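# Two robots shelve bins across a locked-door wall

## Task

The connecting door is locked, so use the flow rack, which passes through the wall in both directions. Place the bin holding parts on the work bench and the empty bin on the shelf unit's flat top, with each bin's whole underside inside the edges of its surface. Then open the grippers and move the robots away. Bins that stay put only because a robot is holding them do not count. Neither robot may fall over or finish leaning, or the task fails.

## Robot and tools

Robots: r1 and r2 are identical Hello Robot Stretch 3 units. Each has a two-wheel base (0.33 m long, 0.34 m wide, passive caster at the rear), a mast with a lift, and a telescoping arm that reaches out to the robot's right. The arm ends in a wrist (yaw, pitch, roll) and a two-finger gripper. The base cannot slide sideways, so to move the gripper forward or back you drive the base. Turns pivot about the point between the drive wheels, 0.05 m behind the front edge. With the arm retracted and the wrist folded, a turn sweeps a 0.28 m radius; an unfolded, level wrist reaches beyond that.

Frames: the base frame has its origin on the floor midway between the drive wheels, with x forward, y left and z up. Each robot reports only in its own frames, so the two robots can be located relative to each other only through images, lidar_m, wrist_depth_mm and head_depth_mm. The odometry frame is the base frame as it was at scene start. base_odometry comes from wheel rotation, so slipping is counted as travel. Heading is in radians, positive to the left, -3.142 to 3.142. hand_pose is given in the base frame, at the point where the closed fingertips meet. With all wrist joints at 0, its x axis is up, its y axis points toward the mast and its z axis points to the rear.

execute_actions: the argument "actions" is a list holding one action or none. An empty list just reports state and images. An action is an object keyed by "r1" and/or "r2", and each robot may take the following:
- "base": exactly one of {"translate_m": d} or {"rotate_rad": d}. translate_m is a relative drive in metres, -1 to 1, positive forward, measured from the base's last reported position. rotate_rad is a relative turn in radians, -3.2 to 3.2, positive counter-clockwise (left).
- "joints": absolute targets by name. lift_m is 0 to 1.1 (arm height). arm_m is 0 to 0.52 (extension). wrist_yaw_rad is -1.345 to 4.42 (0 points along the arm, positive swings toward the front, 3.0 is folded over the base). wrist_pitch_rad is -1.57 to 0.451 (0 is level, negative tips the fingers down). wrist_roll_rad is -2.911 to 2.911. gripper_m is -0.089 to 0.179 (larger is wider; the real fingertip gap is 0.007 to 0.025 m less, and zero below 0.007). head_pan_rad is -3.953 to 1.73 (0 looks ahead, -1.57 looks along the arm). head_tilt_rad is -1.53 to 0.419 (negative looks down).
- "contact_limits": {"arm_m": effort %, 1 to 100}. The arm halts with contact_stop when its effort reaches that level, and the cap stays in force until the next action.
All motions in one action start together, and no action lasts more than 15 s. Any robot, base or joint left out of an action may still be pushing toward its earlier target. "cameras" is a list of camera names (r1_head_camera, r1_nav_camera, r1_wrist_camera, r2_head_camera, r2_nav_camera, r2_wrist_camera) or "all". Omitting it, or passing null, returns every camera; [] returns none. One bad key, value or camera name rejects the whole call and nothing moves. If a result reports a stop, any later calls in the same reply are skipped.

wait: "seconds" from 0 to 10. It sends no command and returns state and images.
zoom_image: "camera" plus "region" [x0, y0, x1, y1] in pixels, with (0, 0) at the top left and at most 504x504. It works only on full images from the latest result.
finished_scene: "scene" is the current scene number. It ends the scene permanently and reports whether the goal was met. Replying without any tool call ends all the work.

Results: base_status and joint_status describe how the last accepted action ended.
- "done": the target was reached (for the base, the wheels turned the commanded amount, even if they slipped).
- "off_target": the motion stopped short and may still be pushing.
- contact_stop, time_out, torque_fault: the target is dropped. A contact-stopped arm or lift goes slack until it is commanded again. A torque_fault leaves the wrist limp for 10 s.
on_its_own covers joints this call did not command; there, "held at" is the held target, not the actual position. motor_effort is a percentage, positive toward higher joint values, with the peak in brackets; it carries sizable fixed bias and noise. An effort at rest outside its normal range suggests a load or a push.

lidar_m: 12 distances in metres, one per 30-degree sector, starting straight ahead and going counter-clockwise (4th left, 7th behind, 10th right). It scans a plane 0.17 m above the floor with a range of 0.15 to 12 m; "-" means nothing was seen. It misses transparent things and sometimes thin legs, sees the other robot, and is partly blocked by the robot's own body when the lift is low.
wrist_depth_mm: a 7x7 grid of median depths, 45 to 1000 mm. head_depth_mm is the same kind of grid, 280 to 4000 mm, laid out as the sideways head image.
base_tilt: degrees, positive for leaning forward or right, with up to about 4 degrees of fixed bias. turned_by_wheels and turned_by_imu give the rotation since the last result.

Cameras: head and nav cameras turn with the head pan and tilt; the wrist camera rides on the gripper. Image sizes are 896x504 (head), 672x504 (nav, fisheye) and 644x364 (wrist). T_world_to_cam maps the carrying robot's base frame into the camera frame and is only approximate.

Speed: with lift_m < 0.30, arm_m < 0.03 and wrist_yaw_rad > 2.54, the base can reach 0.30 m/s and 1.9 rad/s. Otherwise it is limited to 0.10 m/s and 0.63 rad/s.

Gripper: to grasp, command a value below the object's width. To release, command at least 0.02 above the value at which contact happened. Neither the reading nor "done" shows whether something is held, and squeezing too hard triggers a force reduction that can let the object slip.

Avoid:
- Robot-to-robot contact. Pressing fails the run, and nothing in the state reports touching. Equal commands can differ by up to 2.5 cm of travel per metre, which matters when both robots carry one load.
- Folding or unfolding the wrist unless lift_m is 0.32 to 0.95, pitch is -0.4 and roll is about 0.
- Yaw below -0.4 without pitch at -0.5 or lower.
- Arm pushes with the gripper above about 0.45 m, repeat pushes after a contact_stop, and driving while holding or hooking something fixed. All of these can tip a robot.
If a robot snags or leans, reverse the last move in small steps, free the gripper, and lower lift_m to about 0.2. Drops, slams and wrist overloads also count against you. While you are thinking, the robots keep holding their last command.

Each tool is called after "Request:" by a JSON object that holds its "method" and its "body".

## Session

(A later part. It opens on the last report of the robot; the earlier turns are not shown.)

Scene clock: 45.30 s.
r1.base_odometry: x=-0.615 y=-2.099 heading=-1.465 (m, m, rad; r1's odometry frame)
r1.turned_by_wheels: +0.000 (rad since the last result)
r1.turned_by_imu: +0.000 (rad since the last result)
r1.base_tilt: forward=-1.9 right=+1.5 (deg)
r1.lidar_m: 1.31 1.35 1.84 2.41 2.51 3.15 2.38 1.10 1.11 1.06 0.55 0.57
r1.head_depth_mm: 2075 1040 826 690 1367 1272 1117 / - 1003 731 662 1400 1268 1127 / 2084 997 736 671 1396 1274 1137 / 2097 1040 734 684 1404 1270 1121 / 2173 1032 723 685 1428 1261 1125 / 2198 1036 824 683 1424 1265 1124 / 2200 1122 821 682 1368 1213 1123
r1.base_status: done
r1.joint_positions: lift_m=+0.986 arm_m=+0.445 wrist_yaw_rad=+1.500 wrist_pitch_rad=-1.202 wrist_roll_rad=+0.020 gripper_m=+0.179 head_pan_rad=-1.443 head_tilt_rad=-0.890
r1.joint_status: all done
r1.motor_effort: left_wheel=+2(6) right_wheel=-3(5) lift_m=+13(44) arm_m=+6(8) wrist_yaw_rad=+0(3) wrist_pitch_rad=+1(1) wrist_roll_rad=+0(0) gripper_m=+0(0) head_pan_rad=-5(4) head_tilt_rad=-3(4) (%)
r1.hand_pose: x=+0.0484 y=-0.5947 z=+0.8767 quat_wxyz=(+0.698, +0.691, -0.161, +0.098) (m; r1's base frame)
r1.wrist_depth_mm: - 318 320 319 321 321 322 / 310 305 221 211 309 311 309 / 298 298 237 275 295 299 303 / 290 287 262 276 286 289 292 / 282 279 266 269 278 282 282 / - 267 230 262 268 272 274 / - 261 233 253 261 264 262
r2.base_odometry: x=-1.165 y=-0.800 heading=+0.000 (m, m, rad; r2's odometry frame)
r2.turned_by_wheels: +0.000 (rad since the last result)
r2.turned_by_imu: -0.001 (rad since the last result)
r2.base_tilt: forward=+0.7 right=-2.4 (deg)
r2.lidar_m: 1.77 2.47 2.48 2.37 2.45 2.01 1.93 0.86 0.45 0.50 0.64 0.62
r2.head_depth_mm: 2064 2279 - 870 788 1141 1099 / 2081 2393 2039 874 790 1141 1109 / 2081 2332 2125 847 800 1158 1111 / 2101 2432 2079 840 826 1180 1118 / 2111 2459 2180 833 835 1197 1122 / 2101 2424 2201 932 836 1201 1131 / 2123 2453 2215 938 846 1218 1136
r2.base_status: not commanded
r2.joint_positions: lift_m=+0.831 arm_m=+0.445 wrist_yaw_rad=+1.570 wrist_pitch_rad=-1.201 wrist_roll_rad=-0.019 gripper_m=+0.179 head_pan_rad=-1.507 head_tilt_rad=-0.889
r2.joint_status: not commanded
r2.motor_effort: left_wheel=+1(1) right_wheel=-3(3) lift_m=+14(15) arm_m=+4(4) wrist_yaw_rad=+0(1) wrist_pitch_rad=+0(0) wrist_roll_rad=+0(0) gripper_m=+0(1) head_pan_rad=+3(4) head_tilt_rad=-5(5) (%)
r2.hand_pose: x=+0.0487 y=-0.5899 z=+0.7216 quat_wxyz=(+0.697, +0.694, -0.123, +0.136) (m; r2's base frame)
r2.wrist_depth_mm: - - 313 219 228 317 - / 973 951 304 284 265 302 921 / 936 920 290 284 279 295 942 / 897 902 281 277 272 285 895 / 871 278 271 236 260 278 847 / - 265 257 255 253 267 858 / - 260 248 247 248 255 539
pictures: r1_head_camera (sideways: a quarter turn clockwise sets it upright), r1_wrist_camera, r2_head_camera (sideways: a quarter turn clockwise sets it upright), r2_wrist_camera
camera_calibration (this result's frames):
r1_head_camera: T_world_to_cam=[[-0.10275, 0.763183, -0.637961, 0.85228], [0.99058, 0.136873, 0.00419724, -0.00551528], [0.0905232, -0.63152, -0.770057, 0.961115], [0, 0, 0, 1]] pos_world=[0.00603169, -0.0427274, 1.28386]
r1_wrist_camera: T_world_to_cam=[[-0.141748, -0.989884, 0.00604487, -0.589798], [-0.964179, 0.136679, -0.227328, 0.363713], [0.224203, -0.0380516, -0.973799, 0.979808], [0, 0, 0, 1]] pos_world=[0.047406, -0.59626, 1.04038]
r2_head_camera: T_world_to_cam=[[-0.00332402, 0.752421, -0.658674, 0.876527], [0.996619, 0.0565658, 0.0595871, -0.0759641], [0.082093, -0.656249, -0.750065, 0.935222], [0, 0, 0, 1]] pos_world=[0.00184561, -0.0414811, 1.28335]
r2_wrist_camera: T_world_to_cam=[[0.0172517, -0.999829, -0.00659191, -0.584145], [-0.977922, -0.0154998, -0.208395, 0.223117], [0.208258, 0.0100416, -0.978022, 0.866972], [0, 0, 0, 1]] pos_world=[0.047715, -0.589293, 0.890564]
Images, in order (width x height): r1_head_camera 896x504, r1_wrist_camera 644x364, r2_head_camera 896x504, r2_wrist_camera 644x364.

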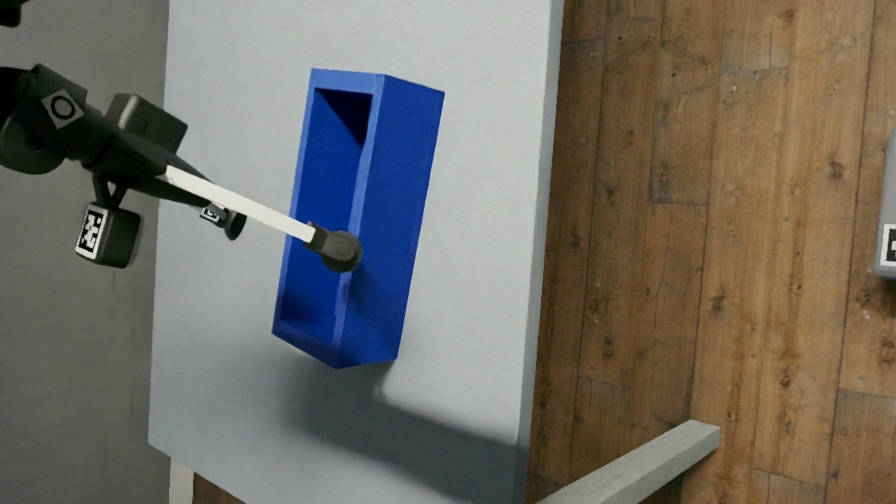

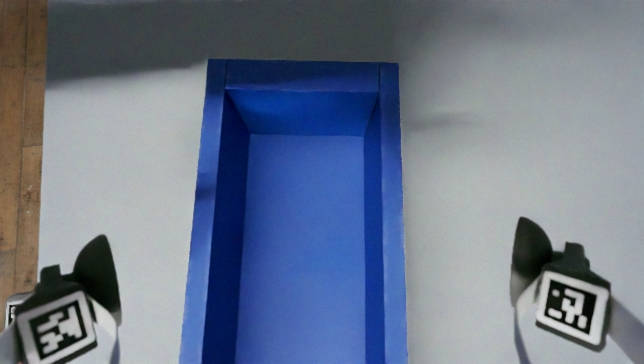

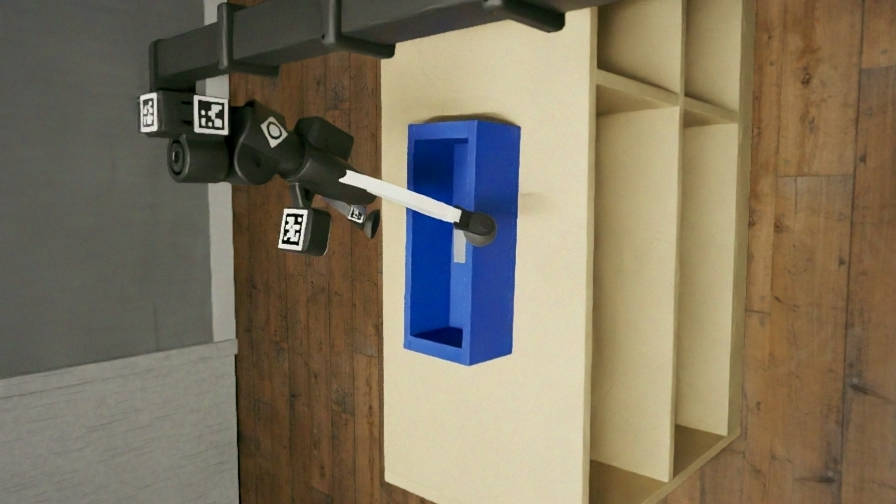

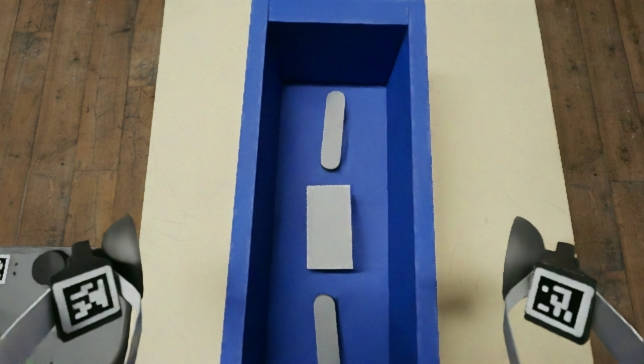

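Request:
{"method": "execute_actions", "body": {"actions": [{"r1":{"base":{"translate_m":-0.03},"joints":{"lift_m":0.922,"arm_m":0.43,"wrist_yaw_rad":1.45}},"r2":{"base":{"translate_m":0.015},"joints":{"lift_m":0.77,"arm_m":0.452,"wrist_yaw_rad":1.55}}}], "cameras": ["r1_wrist_camera"]}}

Request:
{"method": "execute_actions", "body": {"actions": [{"r1":{"joints":{"gripper_m":0.082}},"r2":{"joints":{"gripper_m":0.078}}}], "cameras": []}}

Request:
{"method": "execute_actions", "body": {"actions": [{"r1":{"joints":{"lift_m":0.96}},"r2":{"joints":{"lift_m":0.81}}}], "cameras": ["r1_head_camera","r2_head_camera"]}}

Scene clock: 50.47 s.
r1.base_odometry: x=-0.618 y=-2.069 heading=-1.465 (m, m, rad; r1's odometry frame)
r1.turned_by_wheels: +0.000 (rad since the last result)
r1.turned_by_imu: -0.001 (rad since the last result)
r1.base_tilt: forward=-1.9 right=+1.5 (deg)
r1.lidar_m: 1.34 1.39 1.88 2.41 2.50 3.14 2.35 1.08 1.11 1.06 0.57 0.57
r1.head_depth_mm: - 1046 825 688 1367 1282 1128 / - 1002 803 670 1395 1269 1125 / 2097 1079 730 668 1389 1274 1128 / 2160 1042 737 670 1402 1265 1130 / 2161 1035 729 685 1427 1269 1120 / 2186 1030 799 682 1434 1269 1119 / 2207 1030 822 681 1414 1217 1117
r1.base_status: done
r1.joint_positions: lift_m=+0.923 arm_m=+0.430 wrist_yaw_rad=+1.452 wrist_pitch_rad=-1.202 wrist_roll_rad=+0.020 gripper_m=+0.179 head_pan_rad=-1.443 head_tilt_rad=-0.890
r1.joint_status: all done
r1.motor_effort: left_wheel=+2(3) right_wheel=-3(11) lift_m=+13(13) arm_m=-6(9) wrist_yaw_rad=-2(3) wrist_pitch_rad=+1(1) wrist_roll_rad=+0(0) gripper_m=+0(0) head_pan_rad=-5(5) head_tilt_rad=-3(3) (%)
r1.hand_pose: x=+0.0481 y=-0.5839 z=+0.8137 quat_wxyz=(+0.700, +0.687, -0.178, +0.081) (m; r1's base frame)
r1.wrist_depth_mm: 247 246 188 198 184 248 249 / 238 236 214 229 166 241 240 / 230 228 212 220 169 232 232 / 221 220 208 213 149 226 226 / 216 214 204 206 151 219 219 / - 127 197 200 153 209 214 / - 125 192 194 156 203 204
r2.base_odometry: x=-1.150 y=-0.800 heading=+0.000 (m, m, rad; r2's odometry frame)
r2.turned_by_wheels: +0.000 (rad since the last result)
r2.turned_by_imu: -0.001 (rad since the last result)
r2.base_tilt: forward=+0.8 right=-2.2 (deg)
r2.lidar_m: 1.75 2.45 2.48 2.37 2.45 2.04 1.94 0.87 0.46 0.55 0.62 0.61
r2.head_depth_mm: 2073 2376 2141 - 784 1149 1094 / 2070 2344 2005 866 794 1140 1103 / 2081 2386 2188 836 798 1160 1113 / 2102 2416 2195 836 827 1179 1118 / 2117 2433 2161 844 833 1196 1122 / 2096 2448 2184 931 840 1203 1129 / 2111 2456 2224 938 847 1215 1135
r2.base_status: done
r2.joint_positions: lift_m=+0.771 arm_m=+0.452 wrist_yaw_rad=+1.552 wrist_pitch_rad=-1.201 wrist_roll_rad=-0.019 gripper_m=+0.179 head_pan_rad=-1.507 head_tilt_rad=-0.889
r2.joint_status: all done
r2.motor_effort: left_wheel=+1(4) right_wheel=-4(6) lift_m=+15(16) arm_m=+4(5) wrist_yaw_rad=-1(2) wrist_pitch_rad=+0(0) wrist_roll_rad=+0(0) gripper_m=+0(0) head_pan_rad=+4(3) head_tilt_rad=-5(5) (%)
r2.hand_pose: x=+0.0487 y=-0.5982 z=+0.6616 quat_wxyz=(+0.698, +0.692, -0.130, +0.130) (m; r2's base frame)
r2.wrist_depth_mm: 916 249 171 197 180 249 928 / 882 239 171 228 189 239 861 / 863 231 172 217 160 232 232 / 831 223 173 213 159 222 224 / 809 215 174 177 158 218 217 / - 126 175 198 157 208 210 / - 201 177 194 156 200 201
pictures: r1_wrist_camera
camera_calibration (this result's frames):
r1_wrist_camera: T_world_to_cam=[[-0.189516, -0.981859, 0.00604515, -0.571773], [-0.95643, 0.183208, -0.227324, 0.374382], [0.222093, -0.0488633, -0.9738, 0.912728], [0, 0, 0, 1]] pos_world=[0.0469999, -0.585392, 0.977378]
Images, in order (width x height): r1_wrist_camera 644x364.

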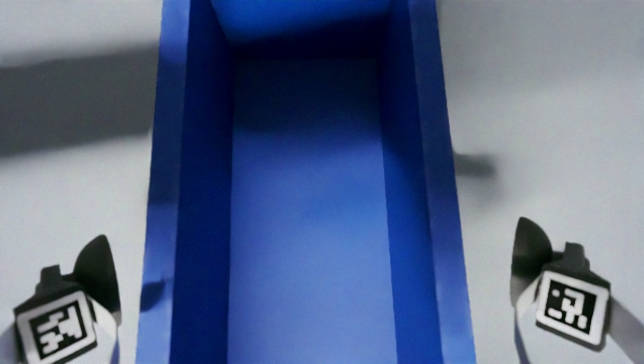

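Scene clock: 52.07 s.
r1.base_odometry: x=-0.618 y=-2.069 heading=-1.465 (m, m, rad; r1's odometry frame)
r1.turned_by_wheels: +0.000 (rad since the last result)
r1.turned_by_imu: -0.001 (rad since the last result)
r1.base_tilt: forward=-1.9 right=+1.5 (deg)
r1.lidar_m: 1.34 1.39 1.88 2.41 2.50 3.14 2.35 1.08 1.11 1.06 0.57 0.57
r1.head_depth_mm: - 1047 833 688 1362 1266 1130 / - 1009 805 670 1395 1268 1129 / 2133 - 733 670 1397 1265 1134 / 2158 1005 748 685 1400 1270 1125 / 2175 1035 731 685 1425 1271 1122 / 2199 1036 803 686 1423 1275 1117 / 2182 1037 825 685 1425 1225 1118
r1.base_status: not commanded
r1.joint_positions: lift_m=+0.923 arm_m=+0.430 wrist_yaw_rad=+1.451 wrist_pitch_rad=-1.190 wrist_roll_rad=+0.020 gripper_m=+0.083 head_pan_rad=-1.443 head_tilt_rad=-0.890
r1.joint_status: all done
r1.motor_effort: left_wheel=-2(2) right_wheel=+10(10) lift_m=+13(13) arm_m=-5(6) wrist_yaw_rad=-1(2) wrist_pitch_rad=-4(5) wrist_roll_rad=+0(0) gripper_m=-19(95) head_pan_rad=-5(5) head_tilt_rad=-3(3) (%)
r1.hand_pose: x=+0.0509 y=-0.5842 z=+0.8145 quat_wxyz=(+0.700, +0.686, -0.182, +0.085) (m; r1's base frame)
r1.wrist_depth_mm: 252 251 178 195 178 256 257 / 242 243 201 233 181 247 248 / 234 233 197 226 160 239 239 / 227 225 194 218 162 231 231 / 218 217 190 211 165 222 223 / 212 126 187 203 167 - 215 / - 202 184 197 170 206 209
r2.base_odometry: x=-1.150 y=-0.800 heading=+0.000 (m, m, rad; r2's odometry frame)
r2.turned_by_wheels: +0.000 (rad since the last result)
r2.turned_by_imu: -0.002 (rad since the last result)
r2.base_tilt: forward=+0.6 right=-2.3 (deg)
r2.lidar_m: 1.76 2.45 2.47 2.37 2.45 2.03 1.95 0.87 0.46 0.55 0.63 0.61
r2.head_depth_mm: 2059 2368 2137 - 786 1148 1097 / 2073 2323 2029 872 793 1141 1101 / 2073 2396 2194 827 801 1163 1108 / 2100 2417 2207 844 824 1178 1115 / 2107 2435 2169 849 833 1200 1118 / 2099 2439 2189 935 840 1199 1128 / 2120 2463 2213 940 847 1222 1134
r2.base_status: not commanded
r2.joint_positions: lift_m=+0.771 arm_m=+0.452 wrist_yaw_rad=+1.552 wrist_pitch_rad=-1.182 wrist_roll_rad=-0.019 gripper_m=+0.079 head_pan_rad=-1.507 head_tilt_rad=-0.889
r2.joint_status: all done
r2.motor_effort: left_wheel=-4(4) right_wheel=+11(12) lift_m=+15(14) arm_m=+3(3) wrist_yaw_rad=-2(3) wrist_pitch_rad=-8(8) wrist_roll_rad=+0(0) gripper_m=-22(98) head_pan_rad=+2(3) head_tilt_rad=-5(6) (%)
r2.hand_pose: x=+0.0534 y=-0.5983 z=+0.6630 quat_wxyz=(+0.697, +0.691, -0.136, +0.136) (m; r2's base frame)
r2.wrist_depth_mm: 946 260 176 191 175 258 957 / 898 248 194 233 193 248 903 / 879 237 169 227 191 239 846 / 835 228 170 218 162 229 232 / 813 223 171 182 162 222 223 / - - 171 175 162 - 214 / - 206 174 197 160 203 207
pictures: none
No camera images: the call's "cameras" was empty. Leave "cameras" out to get every camera's image.

Scene clock: 53.70 s.
r1.base_odometry: x=-0.618 y=-2.069 heading=-1.465 (m, m, rad; r1's odometry frame)
r1.turned_by_wheels: +0.000 (rad since the last result)
r1.turned_by_imu: +0.000 (rad since the last result)
r1.base_tilt: forward=-1.9 right=+1.5 (deg)
r1.lidar_m: 1.34 1.39 1.88 2.42 2.49 3.12 2.34 1.08 1.11 1.06 0.57 0.57
r1.head_depth_mm: 2142 1044 830 690 1369 1260 1125 / - 1003 710 669 1400 1279 1124 / 2114 967 691 669 1396 1266 1137 / 2151 1001 698 683 1401 1268 1128 / 2190 1036 690 684 1420 1272 1122 / 2198 1032 777 683 1408 1268 1119 / 2195 1030 819 684 1414 1216 1115
r1.base_status: not commanded
r1.joint_positions: lift_m=+0.959 arm_m=+0.430 wrist_yaw_rad=+1.451 wrist_pitch_rad=-1.206 wrist_roll_rad=+0.020 gripper_m=+0.083 head_pan_rad=-1.443 head_tilt_rad=-0.890
r1.joint_status: all done
r1.motor_effort: left_wheel=+1(2) right_wheel=-2(10) lift_m=+49(52) arm_m=-5(5) wrist_yaw_rad=-1(2) wrist_pitch_rad=+3(6) wrist_roll_rad=+0(0) gripper_m=-18(19) head_pan_rad=-5(5) head_tilt_rad=-4(3) (%)
r1.hand_pose: x=+0.0469 y=-0.5838 z=+0.8500 quat_wxyz=(+0.700, +0.687, -0.176, +0.079) (m; r1's base frame)
r1.wrist_depth_mm: 289 284 177 196 178 289 291 / 280 276 200 229 180 279 280 / 269 267 196 221 160 270 270 / 261 258 193 216 163 262 263 / 251 252 189 212 166 253 253 / 246 129 184 206 169 - 247 / 236 126 182 201 171 237 239
r2.base_odometry: x=-1.150 y=-0.800 heading=+0.000 (m, m, rad; r2's odometry frame)
r2.turned_by_wheels: +0.000 (rad since the last result)
r2.turned_by_imu: +0.000 (rad since the last result)
r2.base_tilt: forward=+0.8 right=-2.4 (deg)
r2.lidar_m: 1.76 2.45 2.48 2.37 2.45 2.03 1.94 0.87 0.46 0.55 0.62 0.61
r2.head_depth_mm: 2064 2339 - 868 790 1135 1100 / 2070 2287 2030 827 791 1139 1104 / 2077 2369 2201 812 800 1161 1112 / 2071 2431 2153 819 824 1178 1118 / 2097 2451 2167 823 831 1195 1123 / 2098 2420 2198 928 841 1205 1128 / 2108 2425 2226 941 844 1222 1137
r2.base_status: not commanded
r2.joint_positions: lift_m=+0.809 arm_m=+0.452 wrist_yaw_rad=+1.551 wrist_pitch_rad=-1.218 wrist_roll_rad=-0.019 gripper_m=+0.079 head_pan_rad=-1.507 head_tilt_rad=-0.889
r2.joint_status: all done
r2.motor_effort: left_wheel=+0(3) right_wheel=-1(11) lift_m=+39(43) arm_m=+4(4) wrist_yaw_rad=-1(1) wrist_pitch_rad=+7(10) wrist_roll_rad=+0(0) gripper_m=-19(21) head_pan_rad=+2(3) head_tilt_rad=-5(6) (%)
r2.hand_pose: x=+0.0446 y=-0.5982 z=+0.6992 quat_wxyz=(+0.699, +0.693, -0.124, +0.124) (m; r2's base frame)
r2.wrist_depth_mm: 974 290 175 188 173 286 951 / 938 282 188 233 200 276 932 / 898 272 189 225 170 268 876 / 877 263 163 219 170 259 854 / 846 255 164 182 168 252 839 / - - 166 178 168 - 800 / - 239 166 201 166 236 774
pictures: r1_head_camera (sideways: a quarter turn clockwise sets it upright), r2_head_camera (sideways: a quarter turn clockwise sets it upright)
camera_calibration (this result's frames):
r1_head_camera: T_world_to_cam=[[-0.10275, 0.763183, -0.637961, 0.85228], [0.99058, 0.136874, 0.00419724, -0.00551528], [0.0905233, -0.63152, -0.770057, 0.961115], [0, 0, 0, 1]] pos_world=[0.00603169, -0.0427274, 1.28386]
r2_head_camera: T_world_to_cam=[[-0.00332421, 0.752421, -0.658674, 0.876527], [0.996619, 0.056566, 0.0595871, -0.0759641], [0.0820932, -0.656249, -0.750065, 0.935222], [0, 0, 0, 1]] pos_world=[0.00184562, -0.0414811, 1.28335]
Images, in order (width x height): r1_head_camera 896x504, r2_head_camera 896x504.

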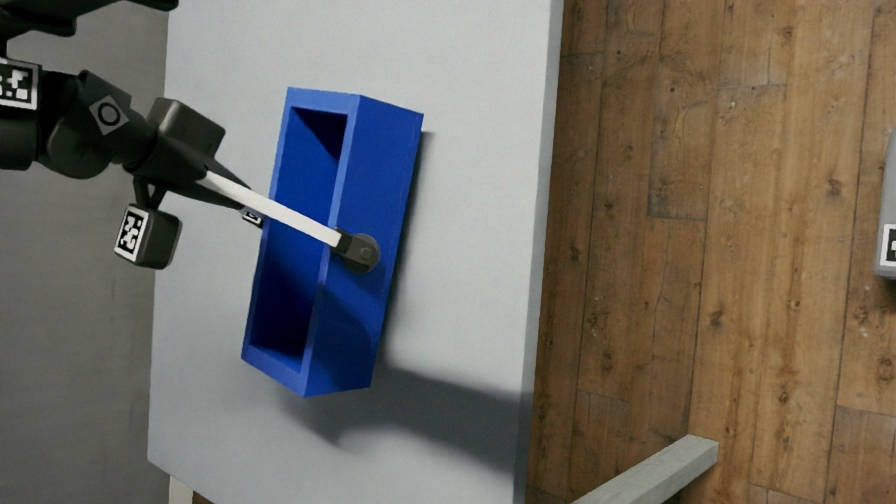

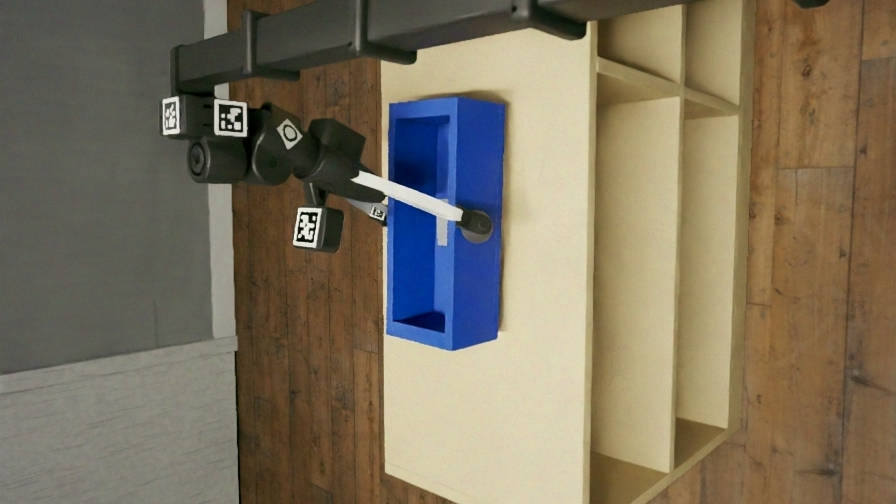

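Request:
{"method": "execute_actions", "body": {"actions": [{"r1":{"base":{"translate_m":-1},"joints":{"lift_m":0.98,"wrist_yaw_rad":1.54,"arm_m":0.18,"head_pan_rad":-2.0}},"r2":{"base":{"translate_m":1},"joints":{"lift_m":0.98,"head_pan_rad":-1.0,"wrist_yaw_rad":1.57}}}], "cameras": []}}

Request:
{"method": "execute_actions", "body": {"actions": [{"r1":{"base":{"translate_m":-1}},"r2":{"base":{"translate_m":0.55}}}], "cameras": ["r1_nav_camera","r2_head_camera"]}}

Scene clock: 68.27 s.
r1.base_odometry: x=-0.724 y=-1.075 heading=-1.465 (m, m, rad; r1's odometry frame)
r1.turned_by_wheels: +0.000 (rad since the last result)
r1.turned_by_imu: -0.003 (rad since the last result)
r1.base_tilt: forward=-1.9 right=+1.4 (deg)
r1.lidar_m: 2.34 2.43 2.51 2.40 2.49 2.07 1.36 1.38 2.48 0.42 1.12 1.47
r1.head_depth_mm: 2510 2570 - - - 1274 1129 / 2712 2799 - - 1429 1278 1131 / 2502 - - 1702 1454 1266 1160 / 2382 - 1984 1710 1455 1263 1133 / - 2424 2057 1655 485 1265 1117 / - 2489 2123 540 474 1222 1122 / - - - 507 512 1238 1119
r1.base_status: done
r1.joint_positions: lift_m=+0.979 arm_m=+0.180 wrist_yaw_rad=+1.540 wrist_pitch_rad=-1.207 wrist_roll_rad=+0.020 gripper_m=+0.083 head_pan_rad=-1.993 head_tilt_rad=-0.890
r1.joint_status: all done
r1.motor_effort: left_wheel=+1(2) right_wheel=-1(8) lift_m=+49(50) arm_m=-6(5) wrist_yaw_rad=+0(2) wrist_pitch_rad=+3(3) wrist_roll_rad=+0(0) gripper_m=-18(18) head_pan_rad=-5(46) head_tilt_rad=-4(3) (%)
r1.hand_pose: x=+0.0473 y=-0.3277 z=+0.8699 quat_wxyz=(+0.696, +0.694, -0.145, +0.110) (m; r1's base frame)
r1.wrist_depth_mm: - - 176 195 178 312 316 / - - 201 229 181 305 304 / - - 197 222 160 293 292 / - - 193 216 163 284 284 / - - 188 212 165 276 275 / 983 129 185 205 169 - 267 / 985 125 181 200 172 257 260
r2.base_odometry: x=-0.150 y=-0.800 heading=+0.000 (m, m, rad; r2's odometry frame)
r2.turned_by_wheels: +0.000 (rad since the last result)
r2.turned_by_imu: -0.004 (rad since the last result)
r2.base_tilt: forward=+0.5 right=-2.1 (deg)
r2.lidar_m: 1.37 1.41 1.90 2.39 2.47 3.07 1.80 0.68 0.77 2.35 1.98 0.77
r2.head_depth_mm: 2078 2340 663 1609 1447 1248 1093 / 2191 2443 2052 1710 1442 1257 1100 / 2327 2573 2121 1727 1462 1262 1112 / 2207 2459 2155 1733 1474 1264 1114 / 1896 2111 2162 1753 1476 1280 1126 / 1669 1840 1087 1217 1404 1285 1123 / 1485 1633 1083 1114 1170 1290 1135
r2.base_status: done
r2.joint_positions: lift_m=+0.979 arm_m=+0.452 wrist_yaw_rad=+1.568 wrist_pitch_rad=-1.218 wrist_roll_rad=-0.019 gripper_m=+0.079 head_pan_rad=-1.007 head_tilt_rad=-0.889
r2.joint_status: all done
r2.motor_effort: left_wheel=+0(4) right_wheel=-2(6) lift_m=+38(41) arm_m=+4(4) wrist_yaw_rad=+1(4) wrist_pitch_rad=+7(7) wrist_roll_rad=+0(0) gripper_m=-19(19) head_pan_rad=+3(34) head_tilt_rad=-5(5) (%)
r2.hand_pose: x=+0.0445 y=-0.5970 z=+0.8692 quat_wxyz=(+0.698, +0.695, -0.118, +0.130) (m; r2's base frame)
r2.wrist_depth_mm: - - 174 189 173 - - / - - 187 232 199 - - / - - 188 226 171 - - / - - 163 220 170 - - / - - 164 184 168 - - / - - 165 178 168 - 970 / - 942 166 200 167 935 952
pictures: none
No camera images: the call's "cameras" was empty. Leave "cameras" out to get every camera's image.

Scene clock: 79.23 s.
r1.base_odometry: x=-0.830 y=-0.080 heading=-1.465 (m, m, rad; r1's odometry frame)
r1.turned_by_wheels: +0.000 (rad since the last result)
r1.turned_by_imu: -0.002 (rad since the last result)
r1.base_tilt: forward=-2.0 right=+1.4 (deg)
r1.lidar_m: 2.45 3.45 2.49 2.38 1.42 1.02 0.98 0.42 0.46 2.40 1.46 1.07
r1.head_depth_mm: 1224 1299 - - - 1264 1120 / 1375 1491 - - 748 1231 1130 / 1587 - - 909 976 1200 1157 / 1832 - 2004 1004 1367 1273 1144 / - 2408 2045 1657 486 1271 1124 / - 2442 2096 541 474 1257 1121 / - - - 507 513 1246 1121
r1.base_status: done
r1.joint_positions: lift_m=+0.979 arm_m=+0.180 wrist_yaw_rad=+1.540 wrist_pitch_rad=-1.207 wrist_roll_rad=+0.020 gripper_m=+0.083 head_pan_rad=-1.993 head_tilt_rad=-0.890
r1.joint_status: not commanded
r1.motor_effort: left_wheel=+1(2) right_wheel=-2(9) lift_m=+49(49) arm_m=-5(6) wrist_yaw_rad=+0(0) wrist_pitch_rad=+3(3) wrist_roll_rad=+0(0) gripper_m=-18(17) head_pan_rad=-5(5) head_tilt_rad=-2(4) (%)
r1.hand_pose: x=+0.0472 y=-0.3277 z=+0.8699 quat_wxyz=(+0.696, +0.694, -0.145, +0.110) (m; r1's base frame)
r1.wrist_depth_mm: - - 176 195 177 - - / - - 201 229 180 - - / - - 197 221 160 - - / - - 192 218 163 - - / - - 189 211 166 - - / - 129 186 206 169 - - / 978 125 182 201 172 952 985
r2.base_odometry: x=+0.400 y=-0.800 heading=+0.000 (m, m, rad; r2's odometry frame)
r2.turned_by_wheels: +0.000 (rad since the last result)
r2.turned_by_imu: -0.003 (rad since the last result)
r2.base_tilt: forward=+0.5 right=-2.3 (deg)
r2.lidar_m: 0.82 0.85 1.14 2.41 2.48 3.34 1.74 1.17 2.44 2.33 0.29 0.32
r2.head_depth_mm: 2047 2328 662 1610 1436 1243 1097 / 1916 2334 2034 823 1303 1248 1098 / 1547 1809 1982 855 889 824 1105 / 1297 1480 1597 1607 1372 783 1083 / 1142 1265 1312 1559 847 1225 1123 / 1000 1101 1075 1246 852 1284 1125 / 893 965 1120 1144 1236 1294 1133
r2.base_status: done
r2.joint_positions: lift_m=+0.979 arm_m=+0.452 wrist_yaw_rad=+1.568 wrist_pitch_rad=-1.218 wrist_roll_rad=-0.019 gripper_m=+0.079 head_pan_rad=-1.007 head_tilt_rad=-0.889
r2.joint_status: not commanded
r2.motor_effort: left_wheel=+0(4) right_wheel=-2(8) lift_m=+38(38) arm_m=+4(4) wrist_yaw_rad=+2(3) wrist_pitch_rad=+7(7) wrist_roll_rad=+0(0) gripper_m=-19(19) head_pan_rad=+2(3) head_tilt_rad=-6(5) (%)
r2.hand_pose: x=+0.0445 y=-0.5970 z=+0.8691 quat_wxyz=(+0.698, +0.695, -0.118, +0.130) (m; r2's base frame)
r2.wrist_depth_mm: - 544 174 190 173 - - / - 505 187 233 201 - - / - 515 188 226 170 - - / - 492 163 219 168 - - / - - 165 182 169 - - / - - 166 177 167 - 959 / - 933 166 201 166 967 950
pictures: r1_nav_camera (sideways: a quarter turn counterclockwise sets it upright), r2_head_camera (sideways: a quarter turn clockwise sets it upright)
camera_calibration (this result's frames):
r1_nav_camera: T_world_to_cam=[[-0.290088, -0.684547, 0.668764, -0.830099], [-0.914235, 0.404794, 0.0177812, 0.037963], [-0.282883, -0.606249, -0.743263, 0.932891], [0, 0, 0, 1]] pos_world=[0.0578044, -0.0180446, 1.24785]
r2_head_camera: T_world_to_cam=[[-0.363407, 0.658861, -0.658664, 0.87871], [0.847693, 0.52713, 0.059587, -0.0750555], [0.386461, -0.536691, -0.750074, 0.933378], [0, 0, 0, 1]] pos_world=[0.0222391, -0.0384486, 1.28335]
Images, in order (width x height): r1_nav_camera 672x504, r2_head_camera 896x504.

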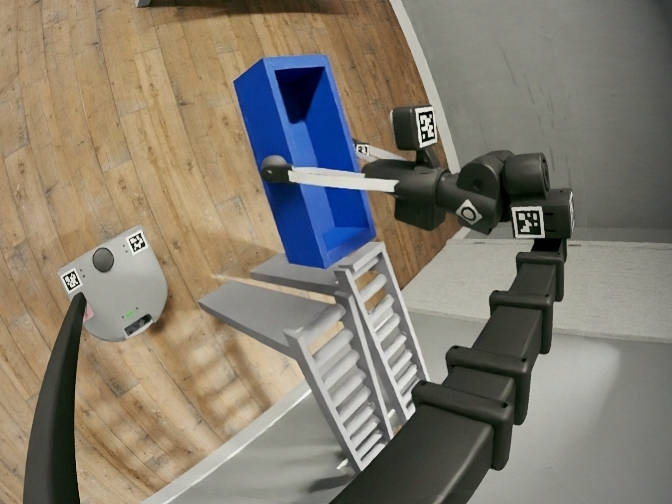

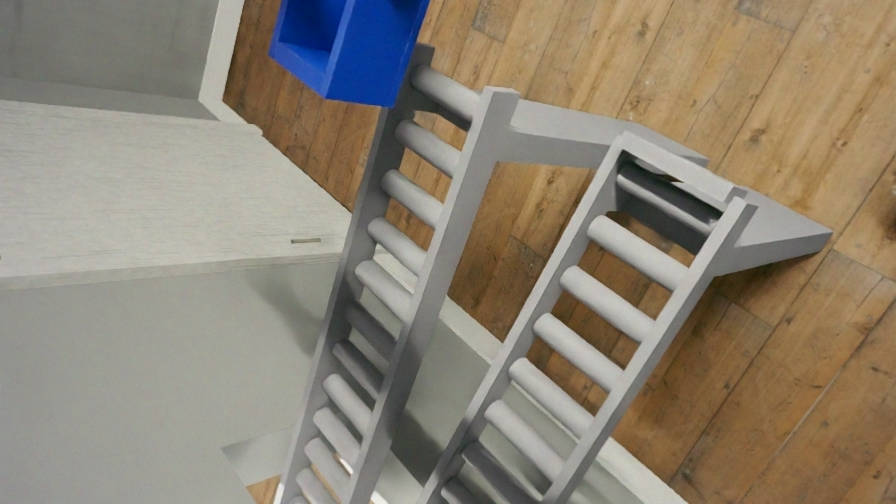

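Request:
{"method": "execute_actions", "body": {"actions": [{"r1":{"base":{"rotate_rad":0.015}},"r2":{"base":{"rotate_rad":0.035}}}], "cameras": []}}

Request:
{"method": "execute_actions", "body": {"actions": [{"r1":{"base":{"translate_m":-0.52},"joints":{"lift_m":0.9,"arm_m":0.19,"head_pan_rad":-1.4,"head_tilt_rad":-1.1,"wrist_pitch_rad":-1.15}},"r2":{"base":{"translate_m":0.27},"joints":{"lift_m":0.91,"arm_m":0.428,"head_pan_rad":-1.4,"wrist_pitch_rad":-1.26}}}], "cameras": []}}

Request:
{"method": "execute_actions", "body": {"actions": [{"r1":{"joints":{"lift_m":0.865}},"r2":{"joints":{"lift_m":0.87}}}], "cameras": ["r1_head_camera","r2_head_camera","r1_wrist_camera","r2_wrist_camera"]}}

Scene clock: 83.07 s.
r1.base_odometry: x=-0.830 y=-0.080 heading=-1.450 (m, m, rad; r1's odometry frame)
r1.turned_by_wheels: +0.015 (rad since the last result)
r1.turned_by_imu: +0.015 (rad since the last result)
r1.base_tilt: forward=-1.9 right=+1.5 (deg)
r1.lidar_m: 2.44 3.39 2.48 2.39 1.40 1.02 0.98 0.42 0.46 2.40 1.46 1.07
r1.head_depth_mm: 1233 1315 - - - 1263 1124 / 1393 1492 - - 753 1218 1120 / 1605 - - 943 999 1209 1162 / 1867 - 2010 1045 1384 1274 1148 / - 2378 2065 1641 486 1270 1123 / - 2494 2104 542 474 1267 1124 / - - - 506 512 1240 1122
r1.base_status: done
r1.joint_positions: lift_m=+0.979 arm_m=+0.180 wrist_yaw_rad=+1.540 wrist_pitch_rad=-1.207 wrist_roll_rad=+0.020 gripper_m=+0.083 head_pan_rad=-1.993 head_tilt_rad=-0.890
r1.joint_status: not commanded
r1.motor_effort: left_wheel=+0(3) right_wheel=+0(4) lift_m=+49(49) arm_m=-6(6) wrist_yaw_rad=+0(1) wrist_pitch_rad=+3(4) wrist_roll_rad=+0(0) gripper_m=-17(18) head_pan_rad=-5(5) head_tilt_rad=-4(5) (%)
r1.hand_pose: x=+0.0471 y=-0.3277 z=+0.8699 quat_wxyz=(+0.696, +0.694, -0.145, +0.110) (m; r1's base frame)
r1.wrist_depth_mm: - - 177 195 178 - - / - - 201 228 180 - - / - - 197 223 161 - - / - - 192 215 163 - - / - - 189 211 165 - - / - 129 185 207 168 - - / 980 125 182 201 173 967 990
r2.base_odometry: x=+0.400 y=-0.800 heading=+0.035 (m, m, rad; r2's odometry frame)
r2.turned_by_wheels: +0.035 (rad since the last result)
r2.turned_by_imu: +0.034 (rad since the last result)
r2.base_tilt: forward=+0.7 right=-2.3 (deg)
r2.lidar_m: 0.82 0.86 1.18 2.41 2.50 3.46 1.75 1.17 2.43 0.65 0.29 0.85
r2.head_depth_mm: 2065 2327 658 1581 1444 1247 1100 / 1735 2108 2041 812 961 1232 1101 / 1435 1676 1919 872 1422 753 1107 / 1239 1402 1539 1603 1379 781 1097 / 1094 1219 1270 1511 848 1238 1121 / 963 1067 1079 1234 858 1288 1129 / 863 942 1146 988 1257 1296 1136
r2.base_status: done
r2.joint_positions: lift_m=+0.979 arm_m=+0.452 wrist_yaw_rad=+1.569 wrist_pitch_rad=-1.219 wrist_roll_rad=-0.019 gripper_m=+0.079 head_pan_rad=-1.007 head_tilt_rad=-0.889
r2.joint_status: not commanded
r2.motor_effort: left_wheel=-3(6) right_wheel=+3(9) lift_m=+38(38) arm_m=+3(4) wrist_yaw_rad=+2(2) wrist_pitch_rad=+7(9) wrist_roll_rad=+0(0) gripper_m=-19(19) head_pan_rad=+4(2) head_tilt_rad=-5(6) (%)
r2.hand_pose: x=+0.0444 y=-0.5970 z=+0.8691 quat_wxyz=(+0.698, +0.695, -0.118, +0.130) (m; r2's base frame)
r2.wrist_depth_mm: - 524 175 191 173 - - / - 531 188 228 172 - - / - 529 163 223 171 - - / - 489 163 219 169 - - / - - 164 182 169 - - / - - 166 177 166 - 995 / - 937 167 200 166 968 943
pictures: none
No camera images: the call's "cameras" was empty. Leave "cameras" out to get every camera's image.

Scene clock: 89.67 s.
r1.base_odometry: x=-0.893 y=+0.436 heading=-1.450 (m, m, rad; r1's odometry frame)
r1.turned_by_wheels: +0.000 (rad since the last result)
r1.turned_by_imu: -0.001 (rad since the last result)
r1.base_tilt: forward=-1.9 right=+1.5 (deg)
r1.lidar_m: 2.97 3.39 2.48 1.79 0.66 0.48 0.46 0.48 0.66 0.56 0.30 1.56
r1.head_depth_mm: - 1771 858 795 1279 1206 1108 / 2182 - 1215 560 1272 1211 - / 2199 1943 - 605 1281 1221 - / 2222 1951 594 613 1293 1212 - / 2203 1875 626 614 936 1198 1101 / 2209 1900 615 582 1270 1205 1100 / 2217 1882 1651 1439 1322 1197 1094
r1.base_status: done
r1.joint_positions: lift_m=+0.901 arm_m=+0.190 wrist_yaw_rad=+1.540 wrist_pitch_rad=-1.165 wrist_roll_rad=+0.020 gripper_m=+0.083 head_pan_rad=-1.407 head_tilt_rad=-1.086
r1.joint_status: all done
r1.motor_effort: left_wheel=+0(4) right_wheel=+1(7) lift_m=+15(46) arm_m=+6(7) wrist_yaw_rad=+0(0) wrist_pitch_rad=+7(8) wrist_roll_rad=+0(0) gripper_m=-18(18) head_pan_rad=+4(46) head_tilt_rad=-3(17) (%)
r1.hand_pose: x=+0.0575 y=-0.3372 z=+0.7944 quat_wxyz=(+0.694, +0.691, -0.160, +0.125) (m; r1's base frame)
r1.wrist_depth_mm: - - 177 196 177 - - / - - 201 226 180 383 402 / - - 196 221 160 398 399 / 982 986 192 217 163 378 373 / 973 943 189 212 166 357 378 / 924 129 185 206 169 - 935 / 904 125 182 201 173 322 330
r2.base_odometry: x=+0.670 y=-0.790 heading=+0.035 (m, m, rad; r2's odometry frame)
r2.turned_by_wheels: +0.000 (rad since the last result)
r2.turned_by_imu: -0.002 (rad since the last result)
r2.base_tilt: forward=+0.7 right=-2.2 (deg)
r2.lidar_m: 0.55 0.58 0.79 2.23 2.50 3.45 2.01 1.43 0.24 0.23 0.78 0.57
r2.head_depth_mm: 1913 - 2025 679 1407 715 1058 / 1993 2306 1369 692 871 731 836 / 2076 2364 2113 734 1427 738 1094 / 2054 2312 2145 744 1473 735 1119 / 1488 1584 1702 841 1481 1206 1120 / 1121 1205 1300 901 1317 1209 1129 / 944 981 1023 926 1049 1068 1110
r2.base_status: done
r2.joint_positions: lift_m=+0.910 arm_m=+0.428 wrist_yaw_rad=+1.569 wrist_pitch_rad=-1.275 wrist_roll_rad=-0.019 gripper_m=+0.079 head_pan_rad=-1.393 head_tilt_rad=-0.889
r2.joint_status: all done
r2.motor_effort: left_wheel=-4(4) right_wheel=+3(12) lift_m=+18(36) arm_m=-3(1) wrist_yaw_rad=+1(2) wrist_pitch_rad=+6(7) wrist_roll_rad=+0(0) gripper_m=-19(19) head_pan_rad=-3(27) head_tilt_rad=-6(6) (%)
r2.hand_pose: x=+0.0302 y=-0.5736 z=+0.7969 quat_wxyz=(+0.701, +0.698, -0.098, +0.110) (m; r2's base frame)
r2.wrist_depth_mm: 400 400 175 190 173 808 742 / 391 956 188 229 172 - - / 388 956 164 224 171 955 972 / 398 959 164 218 170 954 957 / 385 386 164 182 169 937 929 / 378 - 166 177 168 - 918 / 369 374 166 201 166 928 905
pictures: none
No camera images: the call's "cameras" was empty. Leave "cameras" out to get every camera's image.

Scene clock: 90.83 s.
r1.base_odometry: x=-0.893 y=+0.436 heading=-1.450 (m, m, rad; r1's odometry frame)
r1.turned_by_wheels: +0.000 (rad since the last result)
r1.turned_by_imu: +0.000 (rad since the last result)
r1.base_tilt: forward=-1.9 right=+1.4 (deg)
r1.lidar_m: 2.96 3.39 2.48 1.79 0.66 0.48 0.46 0.48 0.66 0.56 0.30 1.56
r1.head_depth_mm: 2142 - 851 797 1268 1208 1104 / 2158 - - 610 1276 1203 - / 2181 1896 - 637 1268 1227 - / 2212 1898 605 636 1293 1223 - / 2251 1886 892 642 934 1203 1099 / 2219 1878 858 610 1269 1206 1099 / 2227 1885 1659 1443 1325 1198 1101
r1.base_status: not commanded
r1.joint_positions: lift_m=+0.866 arm_m=+0.190 wrist_yaw_rad=+1.540 wrist_pitch_rad=-1.165 wrist_roll_rad=+0.020 gripper_m=+0.083 head_pan_rad=-1.407 head_tilt_rad=-1.086
r1.joint_status: all done
r1.motor_effort: left_wheel=+0(1) right_wheel=+0(0) lift_m=+14(15) arm_m=+6(6) wrist_yaw_rad=+0(0) wrist_pitch_rad=+7(7) wrist_roll_rad=+0(0) gripper_m=-17(18) head_pan_rad=+4(4) head_tilt_rad=-4(4) (%)
r1.hand_pose: x=+0.0575 y=-0.3372 z=+0.7594 quat_wxyz=(+0.694, +0.691, -0.160, +0.125) (m; r1's base frame)
r1.wrist_depth_mm: - - 176 195 177 - - / - - 201 226 179 363 368 / - - 195 222 160 364 373 / 961 944 193 215 163 344 349 / 933 928 189 211 166 309 945 / 899 128 185 206 169 - 905 / 876 125 182 201 173 586 298
r2.base_odometry: x=+0.670 y=-0.790 heading=+0.035 (m, m, rad; r2's odometry frame)
r2.turned_by_wheels: +0.000 (rad since the last result)
r2.turned_by_imu: +0.000 (rad since the last result)
r2.base_tilt: forward=+0.7 right=-2.3 (deg)
r2.lidar_m: 0.56 0.58 0.79 2.23 2.51 3.44 2.01 1.43 0.24 0.23 0.79 0.57
r2.head_depth_mm: 1957 - 2009 697 1400 716 1062 / 2020 2324 1995 711 873 731 833 / 2058 2371 2070 735 1425 739 1088 / 2063 2313 2136 747 1472 733 1114 / 1492 1591 1702 864 1479 1207 1123 / 1122 1206 1293 900 1310 1212 1133 / 945 981 1025 921 1041 1073 1119
r2.base_status: not commanded
r2.joint_positions: lift_m=+0.870 arm_m=+0.428 wrist_yaw_rad=+1.569 wrist_pitch_rad=-1.275 wrist_roll_rad=-0.019 gripper_m=+0.079 head_pan_rad=-1.393 head_tilt_rad=-0.889
r2.joint_status: all done
r2.motor_effort: left_wheel=-3(4) right_wheel=+2(3) lift_m=+18(19) arm_m=-3(3) wrist_yaw_rad=+1(1) wrist_pitch_rad=+6(6) wrist_roll_rad=+0(0) gripper_m=-19(19) head_pan_rad=-3(3) head_tilt_rad=-5(5) (%)
r2.hand_pose: x=+0.0302 y=-0.5736 z=+0.7569 quat_wxyz=(+0.701, +0.698, -0.098, +0.110) (m; r2's base frame)
r2.wrist_depth_mm: 352 354 174 189 174 822 783 / 356 357 189 230 171 961 960 / 357 351 164 224 171 924 946 / 359 362 164 218 169 899 915 / 346 345 165 181 168 881 885 / 349 - 166 176 168 - 891 / 349 333 167 201 166 851 871
pictures: r1_head_camera (sideways: a quarter turn clockwise sets it upright), r1_wrist_camera, r2_head_camera (sideways: a quarter turn clockwise sets it upright), r2_wrist_camera
camera_calibration (this result's frames):
r1_head_camera: T_world_to_cam=[[-0.148406, 0.867401, -0.474963, 0.640211], [0.985104, 0.171855, 0.00604644, -0.00788801], [0.0868696, -0.466991, -0.879985, 1.10404], [0, 0, 0, 1]] pos_world=[0.00687442, -0.0383882, 1.27566]
r1_wrist_camera: T_world_to_cam=[[-0.102071, -0.994771, 0.00344288, -0.334831], [-0.959966, 0.097591, -0.262565, 0.323968], [0.260857, -0.0301053, -0.964908, 0.867096], [0, 0, 0, 1]] pos_world=[0.0506338, -0.338592, 0.922883]
r2_head_camera: T_world_to_cam=[[-0.0886619, 0.747195, -0.658664, 0.877034], [0.983768, 0.16926, 0.059587, -0.0758855], [0.156009, -0.64269, -0.750074, 0.934783], [0, 0, 0, 1]] pos_world=[0.00657882, -0.0416957, 1.28335]
r2_wrist_camera: T_world_to_cam=[[0.015456, -0.99985, -0.00786923, -0.566351], [-0.990639, -0.0142451, -0.135763, 0.158818], [0.135631, 0.00989393, -0.99071, 0.916898], [0, 0, 0, 1]] pos_world=[0.0417251, -0.573075, 0.925485]
Images, in order (width x height): r1_head_camera 896x504, r1_wrist_camera 644x364, r2_head_camera 896x504, r2_wrist_camera 644x364.

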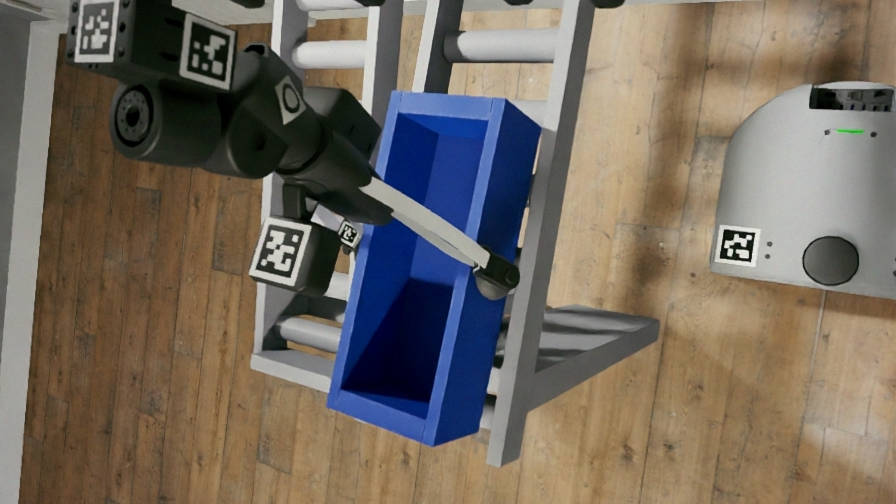

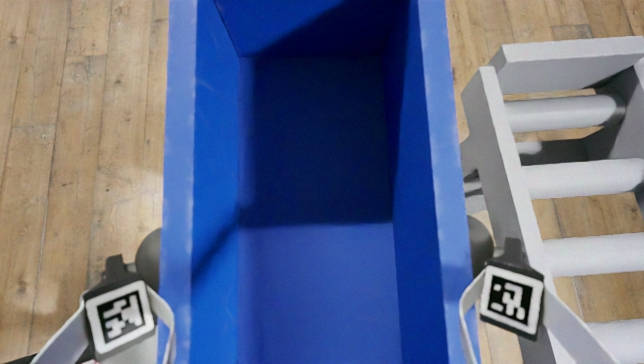

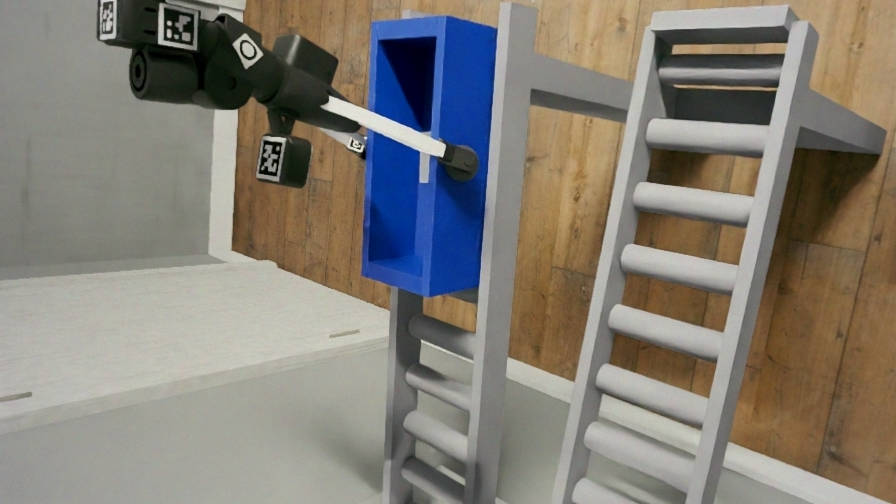

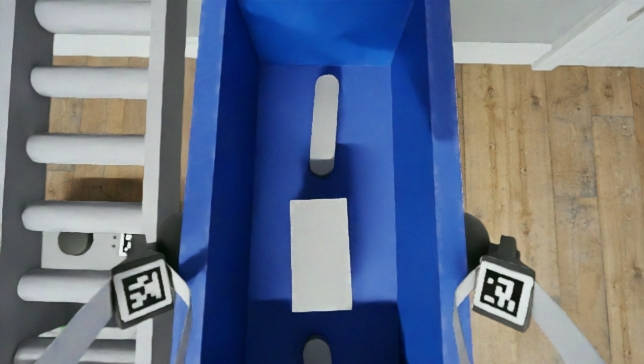

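Request:
{"method": "execute_actions", "body": {"actions": [{"r1":{"joints":{"lift_m":0.848}},"r2":{"joints":{"lift_m":0.858,"arm_m":0.434}}}], "cameras": ["r1_head_camera","r2_head_camera"]}}

Scene clock: 95.90 s.
r1.base_odometry: x=-0.893 y=+0.436 heading=-1.450 (m, m, rad; r1's odometry frame)
r1.turned_by_wheels: +0.000 (rad since the last result)
r1.turned_by_imu: -0.001 (rad since the last result)
r1.base_tilt: forward=-1.9 right=+1.5 (deg)
r1.lidar_m: 2.97 3.39 2.47 1.79 0.65 0.48 0.46 0.48 0.66 0.56 0.30 1.57
r1.head_depth_mm: 2147 - 855 800 1278 1204 1104 / 2162 - - 665 1277 1205 - / 2193 1903 - 656 1275 1218 - / 2227 1881 811 656 1291 1212 - / 2239 1907 896 655 939 1197 1102 / 2190 1885 1593 610 1267 1204 1099 / 2230 1895 1652 1469 1310 1199 1098
r1.base_status: not commanded
r1.joint_positions: lift_m=+0.849 arm_m=+0.190 wrist_yaw_rad=+1.540 wrist_pitch_rad=-1.165 wrist_roll_rad=+0.020 gripper_m=+0.083 head_pan_rad=-1.407 head_tilt_rad=-1.086
r1.joint_status: all done
r1.motor_effort: left_wheel=+0(1) right_wheel=+0(0) lift_m=+15(15) arm_m=+5(5) wrist_yaw_rad=+0(0) wrist_pitch_rad=+7(7) wrist_roll_rad=+0(0) gripper_m=-18(18) head_pan_rad=+3(4) head_tilt_rad=-3(4) (%)
r1.hand_pose: x=+0.0575 y=-0.3372 z=+0.7424 quat_wxyz=(+0.694, +0.691, -0.160, +0.125) (m; r1's base frame)
r1.wrist_depth_mm: - - 177 196 178 - - / - - 201 226 179 349 351 / 978 974 196 221 159 350 370 / 937 941 192 215 163 330 332 / 922 883 188 210 166 290 914 / 870 129 185 205 169 - 877 / 847 125 181 201 171 575 282
r2.base_odometry: x=+0.670 y=-0.790 heading=+0.035 (m, m, rad; r2's odometry frame)
r2.turned_by_wheels: +0.000 (rad since the last result)
r2.turned_by_imu: -0.001 (rad since the last result)
r2.base_tilt: forward=+0.8 right=-2.1 (deg)
r2.lidar_m: 0.55 0.58 0.79 2.23 2.51 3.43 2.02 1.43 0.24 0.24 0.78 0.57
r2.head_depth_mm: 1956 - 1998 708 1397 715 1057 / 2031 2307 1972 716 874 732 832 / 2065 2375 2056 755 1425 740 1090 / 2052 2335 2129 750 1477 733 1115 / 1493 1596 1702 862 1479 1200 1121 / 1121 1204 1301 904 1313 1212 1131 / 946 985 1027 921 1048 1070 1111
r2.base_status: not commanded
r2.joint_positions: lift_m=+0.859 arm_m=+0.434 wrist_yaw_rad=+1.569 wrist_pitch_rad=-1.265 wrist_roll_rad=-0.019 gripper_m=+0.079 head_pan_rad=-1.393 head_tilt_rad=-0.889
r2.joint_status: all done
r2.motor_effort: left_wheel=-2(4) right_wheel=+2(3) lift_m=+13(19) arm_m=+4(4) wrist_yaw_rad=+1(2) wrist_pitch_rad=+2(6) wrist_roll_rad=+0(0) gripper_m=-19(19) head_pan_rad=-2(2) head_tilt_rad=-5(6) (%)
r2.hand_pose: x=+0.0327 y=-0.5789 z=+0.7457 quat_wxyz=(+0.700, +0.697, -0.101, +0.113) (m; r2's base frame)
r2.wrist_depth_mm: 353 346 181 189 173 810 769 / 347 345 189 232 200 953 962 / 354 345 190 227 169 935 929 / 884 351 164 220 168 932 928 / 335 334 165 184 168 895 874 / 339 - 166 176 167 - 860 / 353 327 167 200 165 846 845
pictures: r1_head_camera (sideways: a quarter turn clockwise sets it upright), r2_head_camera (sideways: a quarter turn clockwise sets it upright)
camera_calibration (this result's frames):
r1_head_camera: T_world_to_cam=[[-0.148406, 0.867402, -0.474963, 0.64021], [0.985104, 0.171855, 0.00604645, -0.00788802], [0.0868696, -0.46699, -0.879985, 1.10404], [0, 0, 0, 1]] pos_world=[0.00687442, -0.0383882, 1.27566]
r2_head_camera: T_world_to_cam=[[-0.0886615, 0.747195, -0.658664, 0.877034], [0.983769, 0.16926, 0.059587, -0.0758855], [0.156009, -0.64269, -0.750074, 0.934783], [0, 0, 0, 1]] pos_world=[0.0065788, -0.0416957, 1.28335]
Images, in order (width x height): r1_head_camera 896x504, r2_head_camera 896x504.

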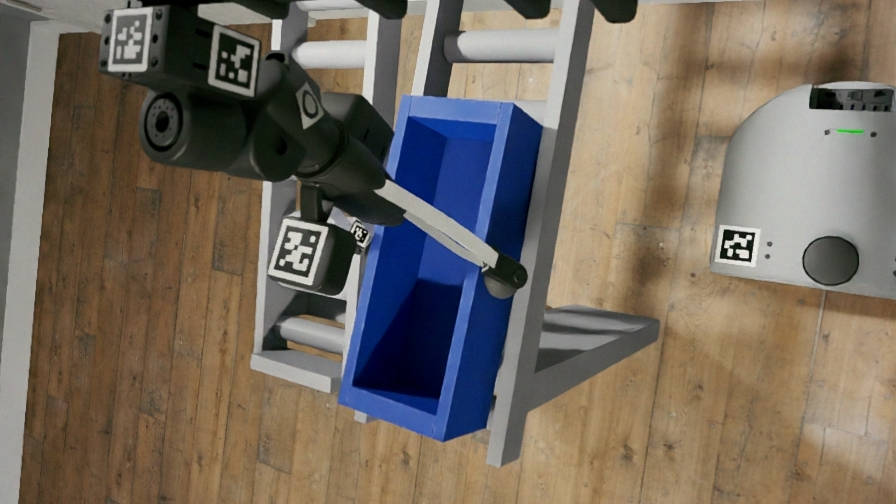

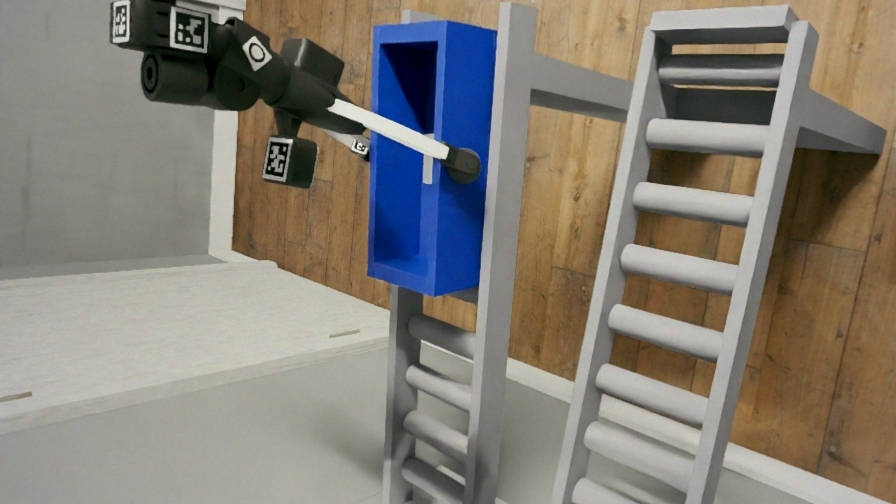

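Request:
{"method": "execute_actions", "body": {"actions": [{"r1":{"joints":{"gripper_m":0.179,"lift_m":0.843}},"r2":{"joints":{"gripper_m":0.179}}}], "cameras": []}}

Request:
{"method": "execute_actions", "body": {"actions": [], "cameras": ["r2_head_camera"]}}

Request:
{"method": "wait", "body": {"seconds": 5}}

Scene clock: 99.57 s.
r1.base_odometry: x=-0.893 y=+0.436 heading=-1.450 (m, m, rad; r1's odometry frame)
r1.turned_by_wheels: +0.000 (rad since the last result)
r1.turned_by_imu: -0.001 (rad since the last result)
r1.base_tilt: forward=-1.9 right=+1.4 (deg)
r1.lidar_m: 2.97 3.40 2.48 1.79 0.66 0.48 0.46 0.48 0.66 0.56 0.30 1.57
r1.head_depth_mm: 2155 - 860 644 659 1201 1104 / 2176 - - 663 651 1202 - / 2206 1918 - 661 1275 1224 - / 2241 1908 848 655 1287 1222 - / 2206 1897 899 619 979 1203 1102 / 2186 1889 1592 695 1269 1202 1103 / 2206 1895 1650 1467 1320 1203 1093
r1.base_status: not commanded
r1.joint_positions: lift_m=+0.844 arm_m=+0.190 wrist_yaw_rad=+1.540 wrist_pitch_rad=-1.151 wrist_roll_rad=+0.021 gripper_m=+0.179 head_pan_rad=-1.407 head_tilt_rad=-1.087
r1.joint_status: lift_m contact_stop (moved -0.004 of -0.006); the others done
r1.on_its_own: lift_m is slack since a contact_stop, until your next command for it
r1.motor_effort: left_wheel=-1(1) right_wheel=+2(4) lift_m=+30(30) arm_m=+5(6) wrist_yaw_rad=+0(1) wrist_pitch_rad=+0(7) wrist_roll_rad=-1(1) gripper_m=+1(84) head_pan_rad=+4(3) head_tilt_rad=-5(5) (%)
r1.hand_pose: x=+0.0611 y=-0.3373 z=+0.7393 quat_wxyz=(+0.692, +0.690, -0.165, +0.129) (m; r1's base frame)
r1.wrist_depth_mm: - - - - 265 - - / - - 141 141 142 348 345 / 996 986 140 154 144 343 371 / 937 961 182 214 172 317 324 / 881 900 179 210 176 329 942 / 866 878 175 205 179 294 298 / - 124 171 199 182 297 266
r2.base_odometry: x=+0.670 y=-0.790 heading=+0.035 (m, m, rad; r2's odometry frame)
r2.turned_by_wheels: +0.000 (rad since the last result)
r2.turned_by_imu: -0.001 (rad since the last result)
r2.base_tilt: forward=+0.7 right=-2.1 (deg)
r2.lidar_m: 0.55 0.58 0.79 2.23 2.51 3.43 2.02 1.43 0.24 0.23 0.78 0.57
r2.head_depth_mm: 1981 - 2007 808 1401 715 1061 / 2009 2298 1966 709 875 733 836 / 2090 2386 2061 765 1432 738 1086 / 2069 2314 2116 751 1471 733 1117 / 1495 1594 1671 775 1484 1201 1125 / 1122 1207 1296 901 1310 1212 1130 / 941 981 1027 926 1047 1066 1115
r2.base_status: not commanded
r2.joint_positions: lift_m=+0.859 arm_m=+0.434 wrist_yaw_rad=+1.569 wrist_pitch_rad=-1.265 wrist_roll_rad=-0.019 gripper_m=+0.179 head_pan_rad=-1.393 head_tilt_rad=-0.889
r2.joint_status: all done
r2.motor_effort: left_wheel=-3(3) right_wheel=+2(2) lift_m=+14(14) arm_m=+4(4) wrist_yaw_rad=+2(2) wrist_pitch_rad=+2(2) wrist_roll_rad=+0(0) gripper_m=+0(82) head_pan_rad=-3(3) head_tilt_rad=-5(6) (%)
r2.hand_pose: x=+0.0327 y=-0.5789 z=+0.7456 quat_wxyz=(+0.700, +0.697, -0.101, +0.113) (m; r2's base frame)
r2.wrist_depth_mm: 348 344 186 243 203 825 745 / 350 343 187 234 203 967 955 / 358 347 188 226 172 915 943 / 918 350 162 190 172 897 903 / 335 343 162 212 170 870 866 / 334 343 163 203 169 868 856 / 336 326 165 199 168 844 818
pictures: none
No camera images: the call's "cameras" was empty. Leave "cameras" out to get every camera's image.

not run: a stop came earlier in this reply.

not run: a stop came earlier in this reply.


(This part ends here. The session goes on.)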